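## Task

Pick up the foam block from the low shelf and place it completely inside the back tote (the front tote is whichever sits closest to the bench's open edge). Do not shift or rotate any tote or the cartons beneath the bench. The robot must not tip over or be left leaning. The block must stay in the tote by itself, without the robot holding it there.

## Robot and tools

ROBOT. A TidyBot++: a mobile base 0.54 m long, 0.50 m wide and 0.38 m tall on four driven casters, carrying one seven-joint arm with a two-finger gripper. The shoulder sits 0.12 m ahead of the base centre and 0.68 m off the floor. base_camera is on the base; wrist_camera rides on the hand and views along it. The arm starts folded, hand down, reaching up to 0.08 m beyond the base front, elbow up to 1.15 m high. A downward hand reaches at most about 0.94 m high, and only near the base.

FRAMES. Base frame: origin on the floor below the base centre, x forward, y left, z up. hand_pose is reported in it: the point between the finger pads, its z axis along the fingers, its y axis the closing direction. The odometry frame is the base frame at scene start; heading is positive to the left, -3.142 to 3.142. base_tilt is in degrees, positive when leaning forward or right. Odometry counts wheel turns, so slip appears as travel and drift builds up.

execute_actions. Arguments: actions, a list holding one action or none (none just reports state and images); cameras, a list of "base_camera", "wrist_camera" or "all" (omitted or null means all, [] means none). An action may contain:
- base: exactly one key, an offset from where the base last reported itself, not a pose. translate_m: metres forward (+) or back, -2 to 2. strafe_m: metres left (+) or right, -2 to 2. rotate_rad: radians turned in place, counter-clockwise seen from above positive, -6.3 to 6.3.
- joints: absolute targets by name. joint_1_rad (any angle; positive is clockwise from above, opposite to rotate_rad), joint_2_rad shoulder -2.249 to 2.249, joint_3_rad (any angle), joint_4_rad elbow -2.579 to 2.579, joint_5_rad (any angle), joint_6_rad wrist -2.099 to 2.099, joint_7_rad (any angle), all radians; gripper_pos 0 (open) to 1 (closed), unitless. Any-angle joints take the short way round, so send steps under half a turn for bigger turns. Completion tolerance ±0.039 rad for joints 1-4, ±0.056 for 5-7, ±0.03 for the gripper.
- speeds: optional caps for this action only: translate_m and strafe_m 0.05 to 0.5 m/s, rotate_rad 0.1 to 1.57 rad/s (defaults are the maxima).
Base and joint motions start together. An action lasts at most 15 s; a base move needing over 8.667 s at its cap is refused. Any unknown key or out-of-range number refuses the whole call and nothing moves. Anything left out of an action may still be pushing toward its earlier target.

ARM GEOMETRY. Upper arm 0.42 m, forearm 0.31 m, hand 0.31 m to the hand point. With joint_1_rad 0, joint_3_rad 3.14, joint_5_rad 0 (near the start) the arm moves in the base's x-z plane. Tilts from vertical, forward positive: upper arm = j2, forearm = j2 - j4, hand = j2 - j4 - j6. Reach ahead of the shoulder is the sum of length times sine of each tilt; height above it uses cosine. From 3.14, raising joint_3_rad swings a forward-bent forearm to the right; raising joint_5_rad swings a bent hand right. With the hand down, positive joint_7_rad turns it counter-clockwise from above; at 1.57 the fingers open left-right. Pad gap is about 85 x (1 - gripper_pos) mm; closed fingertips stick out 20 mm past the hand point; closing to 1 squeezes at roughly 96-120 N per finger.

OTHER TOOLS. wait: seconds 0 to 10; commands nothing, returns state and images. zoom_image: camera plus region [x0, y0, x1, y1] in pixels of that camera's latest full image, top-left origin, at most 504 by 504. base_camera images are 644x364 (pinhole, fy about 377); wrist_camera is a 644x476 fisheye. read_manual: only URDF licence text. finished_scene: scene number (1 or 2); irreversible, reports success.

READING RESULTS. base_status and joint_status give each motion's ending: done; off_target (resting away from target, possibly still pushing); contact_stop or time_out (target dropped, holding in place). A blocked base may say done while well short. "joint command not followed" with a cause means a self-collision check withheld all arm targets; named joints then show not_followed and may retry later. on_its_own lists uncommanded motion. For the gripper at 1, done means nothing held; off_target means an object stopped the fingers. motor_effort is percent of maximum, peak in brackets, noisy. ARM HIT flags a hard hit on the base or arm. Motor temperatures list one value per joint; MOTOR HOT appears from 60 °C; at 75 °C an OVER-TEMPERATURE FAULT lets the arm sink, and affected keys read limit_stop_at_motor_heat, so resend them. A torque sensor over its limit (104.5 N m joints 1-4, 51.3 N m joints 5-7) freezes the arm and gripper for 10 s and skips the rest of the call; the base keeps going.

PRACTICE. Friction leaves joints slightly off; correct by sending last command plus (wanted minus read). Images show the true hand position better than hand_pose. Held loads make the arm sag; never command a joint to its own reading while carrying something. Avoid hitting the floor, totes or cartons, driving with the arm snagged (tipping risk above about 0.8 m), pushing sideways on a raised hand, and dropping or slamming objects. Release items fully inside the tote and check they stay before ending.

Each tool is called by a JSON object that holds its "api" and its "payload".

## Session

{"api": "execute_actions", "payload": {"actions": [{"joints":{"joint_2_rad":-0.3,"joint_4_rad":-1.5,"joint_6_rad":-0.8}}]}}

Scene clock: 2.33 s.
Motor temperatures (°C, as the motors report them): [30 30 30 35 32 35 37]
base_odometry: x=+0.000 y=+0.000 heading=+0.000 (m, m, rad; odometry frame)
base_tilt: forward=+0.0 right=-0.2 (deg)
base_status: not commanded
joint_positions: joint_1_rad=-0.035 joint_2_rad=-0.301 joint_3_rad=+3.138 joint_4_rad=-1.515 joint_5_rad=-0.042 joint_6_rad=-0.823 joint_7_rad=+1.614 gripper_pos=+0.000
joint_status: all done
motor_effort: joint_1_rad=-1(1) joint_2_rad=-10(11) joint_3_rad=+1(1) joint_4_rad=+18(19) joint_5_rad=+1(0) joint_6_rad=+8(8) joint_7_rad=-1(1) (%)
hand_pose: x=+0.5661 y=+0.0285 z=+1.0535 quat_wxyz=(-0.019, +0.851, +0.031, +0.524) (m; base frame)
pictures: base_camera, wrist_camera
Images, in order (width x height): base_camera 644x364, wrist_camera 644x476.

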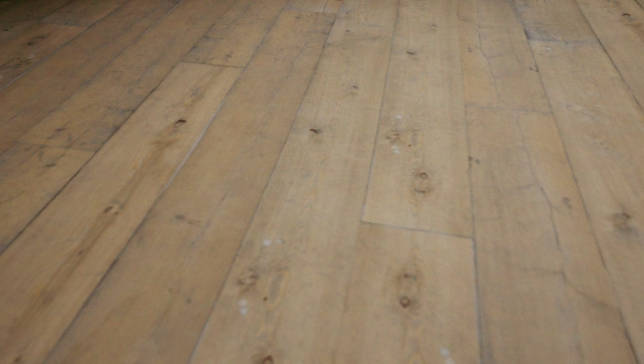

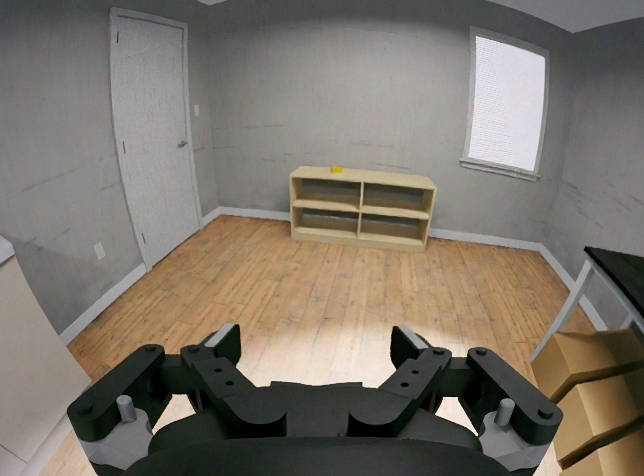

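{"api": "execute_actions", "payload": {"actions": [{"base":{"translate_m":2.0},"joints":{"joint_1_rad":0,"joint_2_rad":0.2,"joint_4_rad":-1.2,"joint_6_rad":-1.3,"joint_7_rad":1.55}}], "cameras": []}}

{"api": "execute_actions", "payload": {"actions": [{"base":{"rotate_rad":-0.2}}]}}

Scene clock: 7.93 s.
Motor temperatures (°C, as the motors report them): [30 30 30 35 32 35 37]
base_odometry: x=+2.000 y=-0.003 heading=-0.001 (m, m, rad; odometry frame)
base_tilt: forward=+0.0 right=-0.2 (deg)
base_status: done
joint_positions: joint_1_rad=-0.011 joint_2_rad=+0.205 joint_3_rad=+3.138 joint_4_rad=-1.217 joint_5_rad=-0.042 joint_6_rad=-1.277 joint_7_rad=+1.580 gripper_pos=+0.000
joint_status: all done
motor_effort: joint_1_rad=-1(1) joint_2_rad=-26(29) joint_3_rad=+0(2) joint_4_rad=+17(19) joint_5_rad=+0(0) joint_6_rad=+4(8) joint_7_rad=-1(1) (%)
hand_pose: x=+0.6485 y=+0.0214 z=+0.8595 quat_wxyz=(-0.022, +0.975, +0.010, +0.220) (m; base frame)
pictures: none
No camera images: the call's "cameras" was empty. Leave "cameras" out to get every camera's image.

Scene clock: 9.17 s.
Motor temperatures (°C, as the motors report them): [30 30 30 35 32 35 37]
base_odometry: x=+2.000 y=-0.003 heading=-0.201 (m, m, rad; odometry frame)
base_tilt: forward=+0.0 right=-0.2 (deg)
base_status: done
joint_positions: joint_1_rad=+0.002 joint_2_rad=+0.205 joint_3_rad=+3.142 joint_4_rad=-1.217 joint_5_rad=-0.042 joint_6_rad=-1.277 joint_7_rad=+1.580 gripper_pos=+0.000
joint_status: not commanded
motor_effort: joint_1_rad=-1(3) joint_2_rad=-26(27) joint_3_rad=+0(3) joint_4_rad=+17(17) joint_5_rad=+0(1) joint_6_rad=+5(4) joint_7_rad=-1(1) (%)
hand_pose: x=+0.6488 y=+0.0125 z=+0.8595 quat_wxyz=(-0.020, +0.975, +0.002, +0.220) (m; base frame)
pictures: base_camera, wrist_camera
Images, in order (width x height): base_camera 644x364, wrist_camera 644x476.

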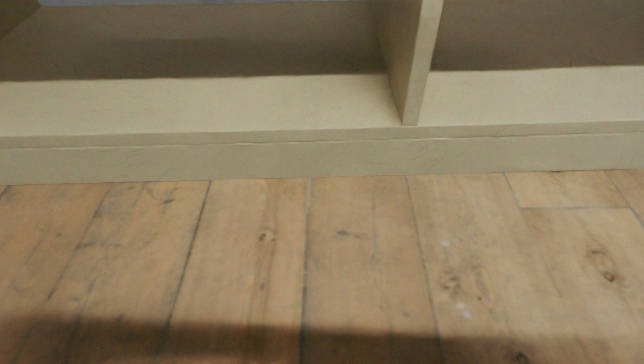

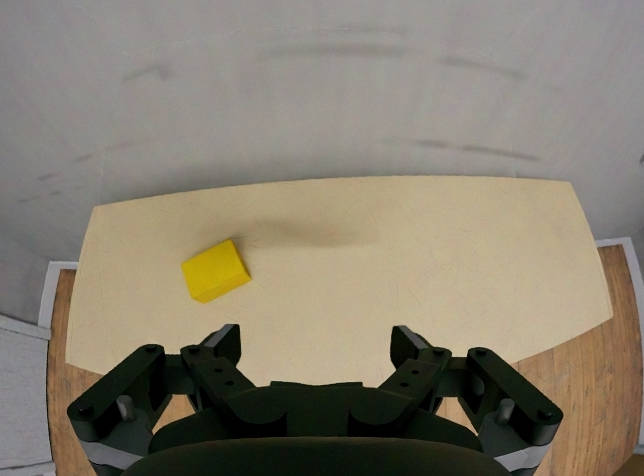

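{"api": "execute_actions", "payload": {"actions": [{"base":{"translate_m":0.22},"joints":{"joint_1_rad":-0.35,"joint_2_rad":0.35,"joint_4_rad":-1.39,"joint_6_rad":-1.43,"joint_7_rad":0.15}}], "cameras": ["wrist_camera"]}}

Scene clock: 11.17 s.
Motor temperatures (°C, as the motors report them): [30 30 30 35 32 35 37]
base_odometry: x=+2.216 y=-0.048 heading=-0.202 (m, m, rad; odometry frame)
base_tilt: forward=+0.0 right=-0.2 (deg)
base_status: done
joint_positions: joint_1_rad=-0.348 joint_2_rad=+0.348 joint_3_rad=+3.142 joint_4_rad=-1.373 joint_5_rad=-0.042 joint_6_rad=-1.406 joint_7_rad=+0.169 gripper_pos=+0.000
joint_status: all done
motor_effort: joint_1_rad=-1(2) joint_2_rad=-28(31) joint_3_rad=+0(0) joint_4_rad=+15(18) joint_5_rad=+0(0) joint_6_rad=+2(5) joint_7_rad=-1(0) (%)
hand_pose: x=+0.5455 y=+0.1696 z=+0.7195 quat_wxyz=(-0.019, +0.862, -0.506, -0.011) (m; base frame)
pictures: wrist_camera
Images, in order (width x height): wrist_camera 644x476.

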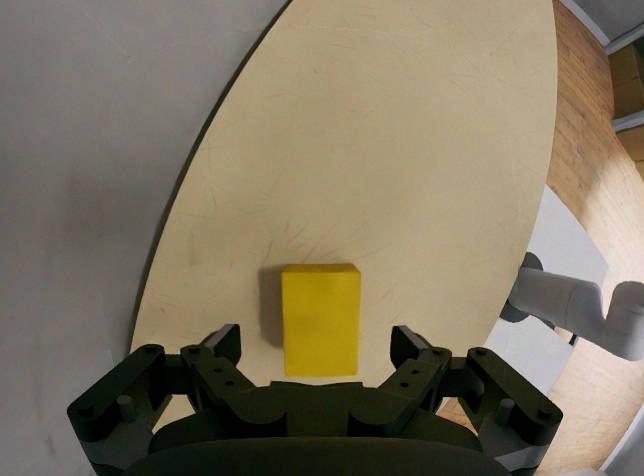

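Good.

{"api": "execute_actions", "payload": {"actions": [{"joints":{"joint_2_rad":0.41,"joint_4_rad":-1.585,"joint_6_rad":-1.135}}], "cameras": ["wrist_camera"]}}

{"api": "execute_actions", "payload": {"actions": [{"joints":{"gripper_pos":1}}], "cameras": []}}

{"api": "execute_actions", "payload": {"actions": [{"joints":{"joint_2_rad":0.1}}], "cameras": []}}

{"api": "execute_actions", "payload": {"actions": [{"base":{"translate_m":-1.0},"joints":{"joint_1_rad":0,"joint_2_rad":-0.3,"joint_4_rad":-1.3,"joint_6_rad":-1.2,"joint_7_rad":1.57}}], "cameras": []}}

{"api": "execute_actions", "payload": {"actions": [{"base":{"rotate_rad":-1.54}}]}}

Scene clock: 12.63 s.
Motor temperatures (°C, as the motors report them): [30 30 30 35 32 35 37]
base_odometry: x=+2.216 y=-0.048 heading=-0.202 (m, m, rad; odometry frame)
base_tilt: forward=+0.0 right=-0.2 (deg)
base_status: not commanded
joint_positions: joint_1_rad=-0.348 joint_2_rad=+0.408 joint_3_rad=+3.142 joint_4_rad=-1.571 joint_5_rad=-0.042 joint_6_rad=-1.157 joint_7_rad=+0.169 gripper_pos=+0.000
joint_status: all done
motor_effort: joint_1_rad=-1(1) joint_2_rad=-30(32) joint_3_rad=+0(0) joint_4_rad=+13(15) joint_5_rad=+0(1) joint_6_rad=+0(0) joint_7_rad=-1(1) (%)
hand_pose: x=+0.5445 y=+0.1682 z=+0.6322 quat_wxyz=(-0.014, +0.860, -0.510, -0.013) (m; base frame)
pictures: wrist_camera
Images, in order (width x height): wrist_camera 644x476.

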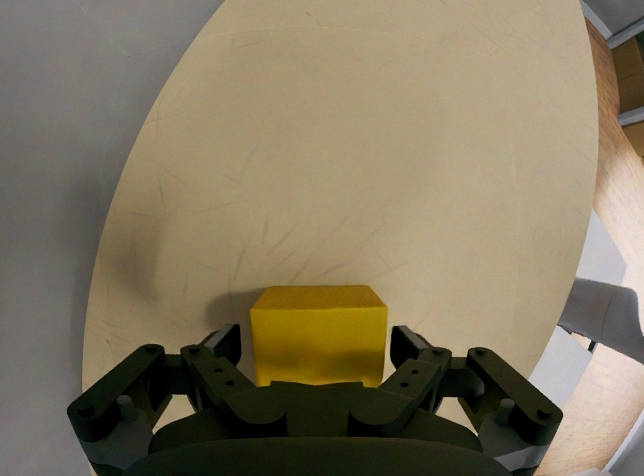

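Scene clock: 13.73 s.
Motor temperatures (°C, as the motors report them): [30 30 30 35 32 35 37]
base_odometry: x=+2.216 y=-0.048 heading=-0.202 (m, m, rad; odometry frame)
base_tilt: forward=+0.0 right=-0.1 (deg)
base_status: not commanded
joint_positions: joint_1_rad=-0.348 joint_2_rad=+0.404 joint_3_rad=+3.142 joint_4_rad=-1.573 joint_5_rad=-0.042 joint_6_rad=-1.156 joint_7_rad=+0.169 gripper_pos=+0.376
joint_status: gripper_pos off_target (ended at +0.376, target +1.000)
motor_effort: joint_1_rad=-1(0) joint_2_rad=-29(31) joint_3_rad=+1(1) joint_4_rad=+13(14) joint_5_rad=+0(1) joint_6_rad=+0(3) joint_7_rad=-1(1) (%)
hand_pose: x=+0.5443 y=+0.1682 z=+0.6336 quat_wxyz=(-0.016, +0.860, -0.510, -0.012) (m; base frame)
pictures: none
No camera images: the call's "cameras" was empty. Leave "cameras" out to get every camera's image.

Scene clock: 15.13 s.
Motor temperatures (°C, as the motors report them): [30 30 30 35 32 35 37]
base_odometry: x=+2.216 y=-0.048 heading=-0.202 (m, m, rad; odometry frame)
base_tilt: forward=+0.0 right=-0.2 (deg)
base_status: not commanded
joint_positions: joint_1_rad=-0.348 joint_2_rad=+0.099 joint_3_rad=+3.142 joint_4_rad=-1.575 joint_5_rad=-0.042 joint_6_rad=-1.156 joint_7_rad=+0.169 gripper_pos=+0.376
joint_status: all done
motor_effort: joint_1_rad=-1(0) joint_2_rad=-22(32) joint_3_rad=+0(0) joint_4_rad=+16(17) joint_5_rad=+0(0) joint_6_rad=+3(3) joint_7_rad=-1(1) (%)
hand_pose: x=+0.5374 y=+0.1656 z=+0.7719 quat_wxyz=(-0.132, +0.851, -0.502, +0.084) (m; base frame)
pictures: none
No camera images: the call's "cameras" was empty. Leave "cameras" out to get every camera's image.

Scene clock: 18.73 s.
Motor temperatures (°C, as the motors report them): [30 30 30 35 32 35 37]
base_odometry: x=+1.236 y=+0.152 heading=-0.202 (m, m, rad; odometry frame)
base_tilt: forward=+0.0 right=-0.2 (deg)
base_status: done
joint_positions: joint_1_rad=-0.008 joint_2_rad=-0.303 joint_3_rad=+3.141 joint_4_rad=-1.316 joint_5_rad=-0.042 joint_6_rad=-1.181 joint_7_rad=+1.550 gripper_pos=+0.376
joint_status: all done
motor_effort: joint_1_rad=-1(0) joint_2_rad=-8(26) joint_3_rad=+1(3) joint_4_rad=+17(19) joint_5_rad=+0(1) joint_6_rad=+7(8) joint_7_rad=-1(1) (%)
hand_pose: x=+0.5128 y=+0.0166 z=+1.0684 quat_wxyz=(-0.027, +0.890, -0.004, +0.456) (m; base frame)
pictures: none
No camera images: the call's "cameras" was empty. Leave "cameras" out to get every camera's image.

Scene clock: 21.00 s.
Motor temperatures (°C, as the motors report them): [30 30 30 35 32 35 37]
base_odometry: x=+1.236 y=+0.152 heading=-1.741 (m, m, rad; odometry frame)
base_tilt: forward=+0.0 right=-0.2 (deg)
base_status: done
joint_positions: joint_1_rad=-0.003 joint_2_rad=-0.301 joint_3_rad=+3.141 joint_4_rad=-1.316 joint_5_rad=-0.042 joint_6_rad=-1.181 joint_7_rad=+1.550 gripper_pos=+0.376
joint_status: not commanded
motor_effort: joint_1_rad=+0(1) joint_2_rad=-9(11) joint_3_rad=+1(4) joint_4_rad=+17(17) joint_5_rad=+0(1) joint_6_rad=+8(7) joint_7_rad=-1(1) (%)
hand_pose: x=+0.5135 y=+0.0150 z=+1.0677 quat_wxyz=(-0.026, +0.890, -0.006, +0.455) (m; base frame)
pictures: base_camera, wrist_camera
Images, in order (width x height): base_camera 644x364, wrist_camera 644x476.

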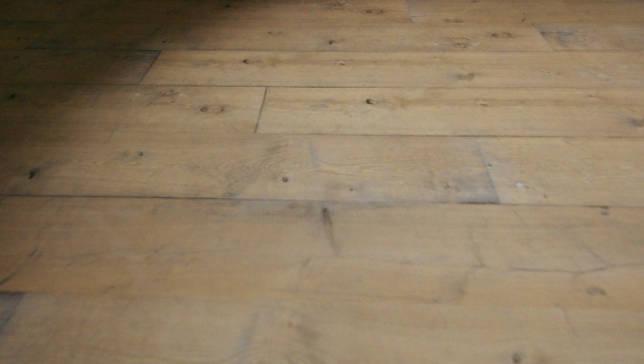

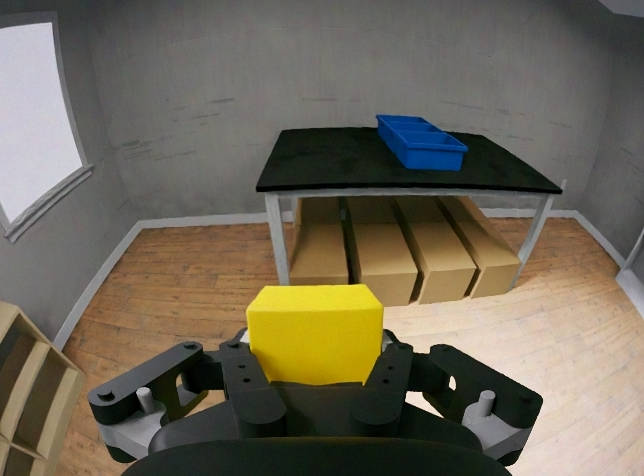

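{"api": "execute_actions", "payload": {"actions": [{"base":{"strafe_m":-0.57}}], "cameras": []}}

{"api": "execute_actions", "payload": {"actions": [{"base":{"translate_m":0.9},"joints":{"joint_2_rad":0.45,"joint_4_rad":-0.45,"joint_6_rad":-1.57}}]}}

Scene clock: 23.67 s.
Motor temperatures (°C, as the motors report them): [30 30 30 35 32 35 37]
base_odometry: x=+0.674 y=+0.250 heading=-1.742 (m, m, rad; odometry frame)
base_tilt: forward=+0.0 right=-0.2 (deg)
base_status: done
joint_positions: joint_1_rad=-0.003 joint_2_rad=-0.301 joint_3_rad=+3.140 joint_4_rad=-1.316 joint_5_rad=-0.042 joint_6_rad=-1.181 joint_7_rad=+1.550 gripper_pos=+0.376
joint_status: not commanded
motor_effort: joint_1_rad=-1(0) joint_2_rad=-9(10) joint_3_rad=+1(3) joint_4_rad=+17(17) joint_5_rad=+0(0) joint_6_rad=+8(7) joint_7_rad=-1(1) (%)
hand_pose: x=+0.5135 y=+0.0152 z=+1.0677 quat_wxyz=(-0.026, +0.890, -0.006, +0.455) (m; base frame)
pictures: none
No camera images: the call's "cameras" was empty. Leave "cameras" out to get every camera's image.

Scene clock: 26.83 s.
Motor temperatures (°C, as the motors report them): [30 30 30 35 32 35 37]
base_odometry: x=+0.520 y=-0.637 heading=-1.743 (m, m, rad; odometry frame)
base_tilt: forward=-0.1 right=-0.2 (deg)
base_status: done
joint_positions: joint_1_rad=-0.003 joint_2_rad=+0.453 joint_3_rad=+3.140 joint_4_rad=-0.471 joint_5_rad=-0.042 joint_6_rad=-1.547 joint_7_rad=+1.550 gripper_pos=+0.376
joint_status: all done
motor_effort: joint_1_rad=-1(1) joint_2_rad=-33(37) joint_3_rad=-1(1) joint_4_rad=+15(17) joint_5_rad=+0(1) joint_6_rad=+6(8) joint_7_rad=-1(1) (%)
hand_pose: x=+0.7473 y=+0.0169 z=+1.0060 quat_wxyz=(-0.024, +0.944, -0.002, +0.329) (m; base frame)
pictures: base_camera, wrist_camera
Images, in order (width x height): base_camera 644x364, wrist_camera 644x476.

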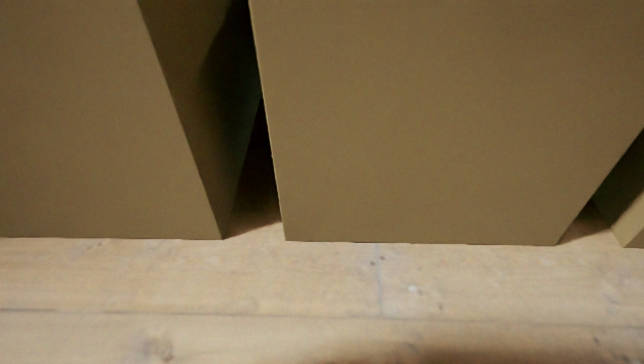

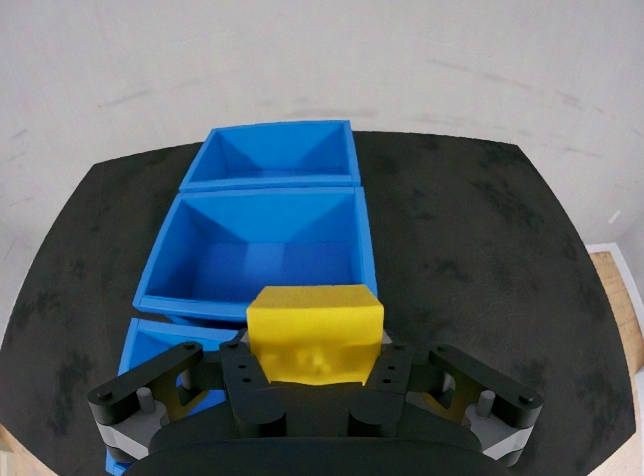

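{"api": "execute_actions", "payload": {"actions": [{"base":{"translate_m":0.15},"speeds":{"translate_m":0.15},"joints":{"joint_1_rad":-0.08,"joint_6_rad":-0.5}}], "cameras": []}}

{"api": "execute_actions", "payload": {"actions": [{"joints":{"joint_2_rad":0.79,"joint_4_rad":-0.5,"joint_6_rad":-0.65}}]}}

Scene clock: 30.60 s.
Motor temperatures (°C, as the motors report them): [30 30 30 35 32 35 37]
base_odometry: x=+0.494 y=-0.785 heading=-1.743 (m, m, rad; odometry frame)
base_tilt: forward=+0.0 right=-0.2 (deg)
base_status: done
joint_positions: joint_1_rad=-0.073 joint_2_rad=+0.456 joint_3_rad=+3.140 joint_4_rad=-0.464 joint_5_rad=-0.042 joint_6_rad=-0.504 joint_7_rad=+1.550 gripper_pos=+0.376
joint_status: all done
motor_effort: joint_1_rad=-1(3) joint_2_rad=-35(38) joint_3_rad=+0(1) joint_4_rad=+17(18) joint_5_rad=+0(0) joint_6_rad=+10(10) joint_7_rad=-1(1) (%)
hand_pose: x=+0.8596 y=+0.0622 z=+1.2958 quat_wxyz=(-0.056, +0.653, +0.013, +0.755) (m; base frame)
pictures: none
No camera images: the call's "cameras" was empty. Leave "cameras" out to get every camera's image.

Scene clock: 32.57 s.
Motor temperatures (°C, as the motors report them): [30 31 30 35 32 35 37]
base_odometry: x=+0.494 y=-0.784 heading=-1.743 (m, m, rad; odometry frame)
base_tilt: forward=+0.0 right=-0.2 (deg)
base_status: not commanded
joint_positions: joint_1_rad=-0.073 joint_2_rad=+0.791 joint_3_rad=+3.140 joint_4_rad=-0.506 joint_5_rad=-0.042 joint_6_rad=-0.638 joint_7_rad=+1.550 gripper_pos=+0.376
joint_status: all done
motor_effort: joint_1_rad=-1(1) joint_2_rad=-47(56) joint_3_rad=+1(1) joint_4_rad=+19(23) joint_5_rad=+0(0) joint_6_rad=+9(10) joint_7_rad=-1(1) (%)
hand_pose: x=+1.0085 y=+0.0746 z=+0.9523 quat_wxyz=(-0.047, +0.823, +0.015, +0.566) (m; base frame)
pictures: base_camera, wrist_camera
Images, in order (width x height): base_camera 644x364, wrist_camera 644x476.

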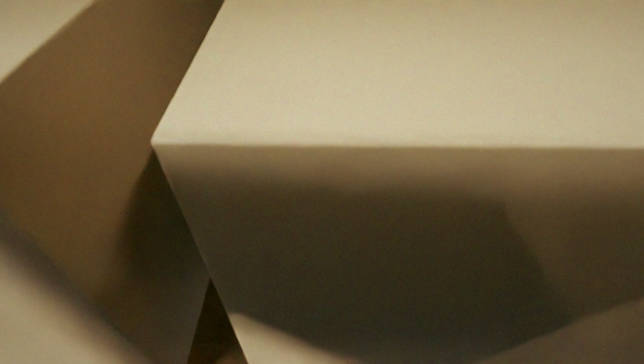

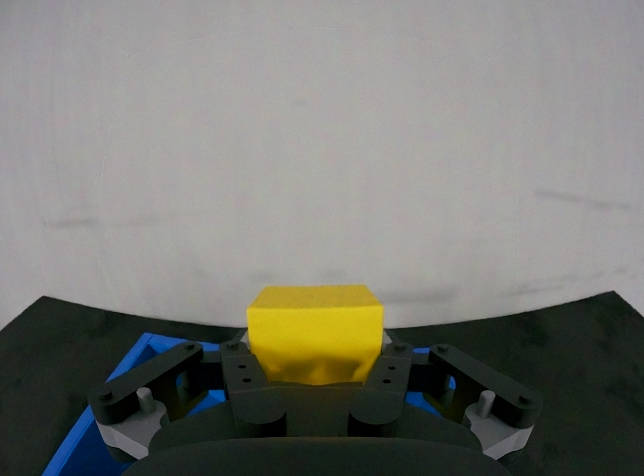

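{"api": "execute_actions", "payload": {"actions": [{"joints":{"joint_1_rad":-0.105,"joint_4_rad":-0.56,"joint_6_rad":-0.88}}], "cameras": ["wrist_camera"]}}

{"api": "execute_actions", "payload": {"actions": [{"joints":{"gripper_pos":0.1}}], "cameras": []}}

{"api": "execute_actions", "payload": {"actions": [{"joints":{"joint_2_rad":0.5}}], "cameras": []}}

{"api": "execute_actions", "payload": {"actions": [{"joints":{"joint_6_rad":-1.4}}], "cameras": ["wrist_camera"]}}

Scene clock: 33.70 s.
Motor temperatures (°C, as the motors report them): [30 31 30 35 32 35 37]
base_odometry: x=+0.494 y=-0.784 heading=-1.743 (m, m, rad; odometry frame)
base_tilt: forward=+0.0 right=-0.2 (deg)
base_status: not commanded
joint_positions: joint_1_rad=-0.100 joint_2_rad=+0.798 joint_3_rad=+3.140 joint_4_rad=-0.553 joint_5_rad=-0.042 joint_6_rad=-0.874 joint_7_rad=+1.550 gripper_pos=+0.376
joint_status: all done
motor_effort: joint_1_rad=-1(2) joint_2_rad=-45(50) joint_3_rad=+0(1) joint_4_rad=+19(21) joint_5_rad=+0(0) joint_6_rad=+8(9) joint_7_rad=+0(1) (%)
hand_pose: x=+0.9686 y=+0.0973 z=+0.8544 quat_wxyz=(-0.047, +0.896, +0.031, +0.440) (m; base frame)
pictures: wrist_camera
Images, in order (width x height): wrist_camera 644x476.

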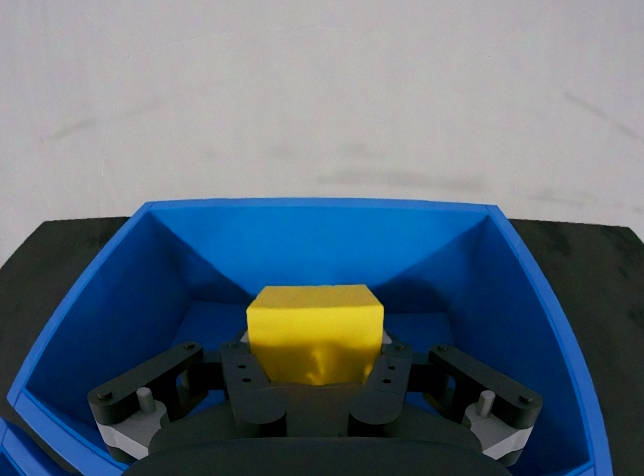

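Scene clock: 34.73 s.
Motor temperatures (°C, as the motors report them): [30 31 30 35 32 35 37]
base_odometry: x=+0.494 y=-0.784 heading=-1.743 (m, m, rad; odometry frame)
base_tilt: forward=+0.0 right=-0.2 (deg)
base_status: not commanded
joint_positions: joint_1_rad=-0.100 joint_2_rad=+0.798 joint_3_rad=+3.140 joint_4_rad=-0.553 joint_5_rad=-0.042 joint_6_rad=-0.874 joint_7_rad=+1.550 gripper_pos=+0.100
joint_status: all done
motor_effort: joint_1_rad=+0(1) joint_2_rad=-46(48) joint_3_rad=+0(0) joint_4_rad=+18(19) joint_5_rad=+1(0) joint_6_rad=+6(7) joint_7_rad=-1(1) (%)
hand_pose: x=+0.9686 y=+0.0973 z=+0.8544 quat_wxyz=(-0.047, +0.896, +0.031, +0.440) (m; base frame)
pictures: none
No camera images: the call's "cameras" was empty. Leave "cameras" out to get every camera's image.

Scene clock: 36.53 s.
Motor temperatures (°C, as the motors report them): [30 31 30 35 32 35 37]
base_odometry: x=+0.494 y=-0.784 heading=-1.743 (m, m, rad; odometry frame)
base_tilt: forward=+0.0 right=-0.2 (deg)
base_status: not commanded
joint_positions: joint_1_rad=-0.100 joint_2_rad=+0.498 joint_3_rad=+3.140 joint_4_rad=-0.553 joint_5_rad=-0.042 joint_6_rad=-0.874 joint_7_rad=+1.550 gripper_pos=+0.100
joint_status: all done
motor_effort: joint_1_rad=-1(1) joint_2_rad=-37(50) joint_3_rad=+0(1) joint_4_rad=+17(20) joint_5_rad=+0(0) joint_6_rad=+8(9) joint_7_rad=-1(1) (%)
hand_pose: x=+0.8798 y=+0.0884 z=+1.0994 quat_wxyz=(-0.056, +0.820, +0.031, +0.569) (m; base frame)
pictures: none
No camera images: the call's "cameras" was empty. Leave "cameras" out to get every camera's image.

Scene clock: 37.47 s.
Motor temperatures (°C, as the motors report them): [30 31 30 35 32 35 37]
base_odometry: x=+0.494 y=-0.784 heading=-1.743 (m, m, rad; odometry frame)
base_tilt: forward=+0.0 right=-0.2 (deg)
base_status: not commanded
joint_positions: joint_1_rad=-0.100 joint_2_rad=+0.499 joint_3_rad=+3.140 joint_4_rad=-0.553 joint_5_rad=-0.042 joint_6_rad=-1.399 joint_7_rad=+1.550 gripper_pos=+0.100
joint_status: all done
motor_effort: joint_1_rad=+0(1) joint_2_rad=-36(37) joint_3_rad=+0(0) joint_4_rad=+16(18) joint_5_rad=+0(0) joint_6_rad=+6(9) joint_7_rad=-1(1) (%)
hand_pose: x=+0.7867 y=+0.0818 z=+0.9670 quat_wxyz=(-0.041, +0.940, +0.041, +0.336) (m; base frame)
pictures: wrist_camera
Images, in order (width x height): wrist_camera 644x476.

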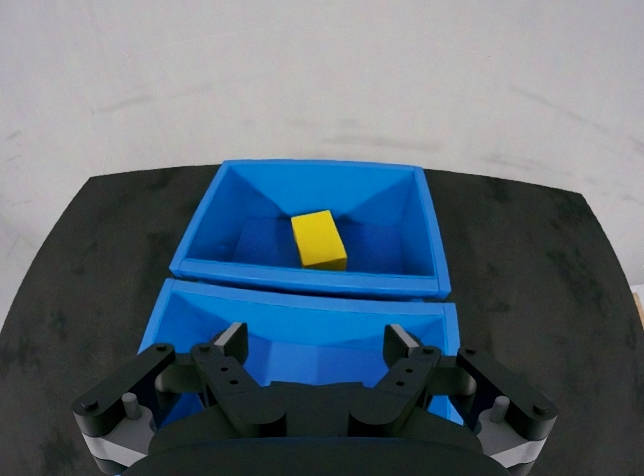

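{"api": "finished_scene", "payload": {"scene": 2}}

The scene is finished: the task was done.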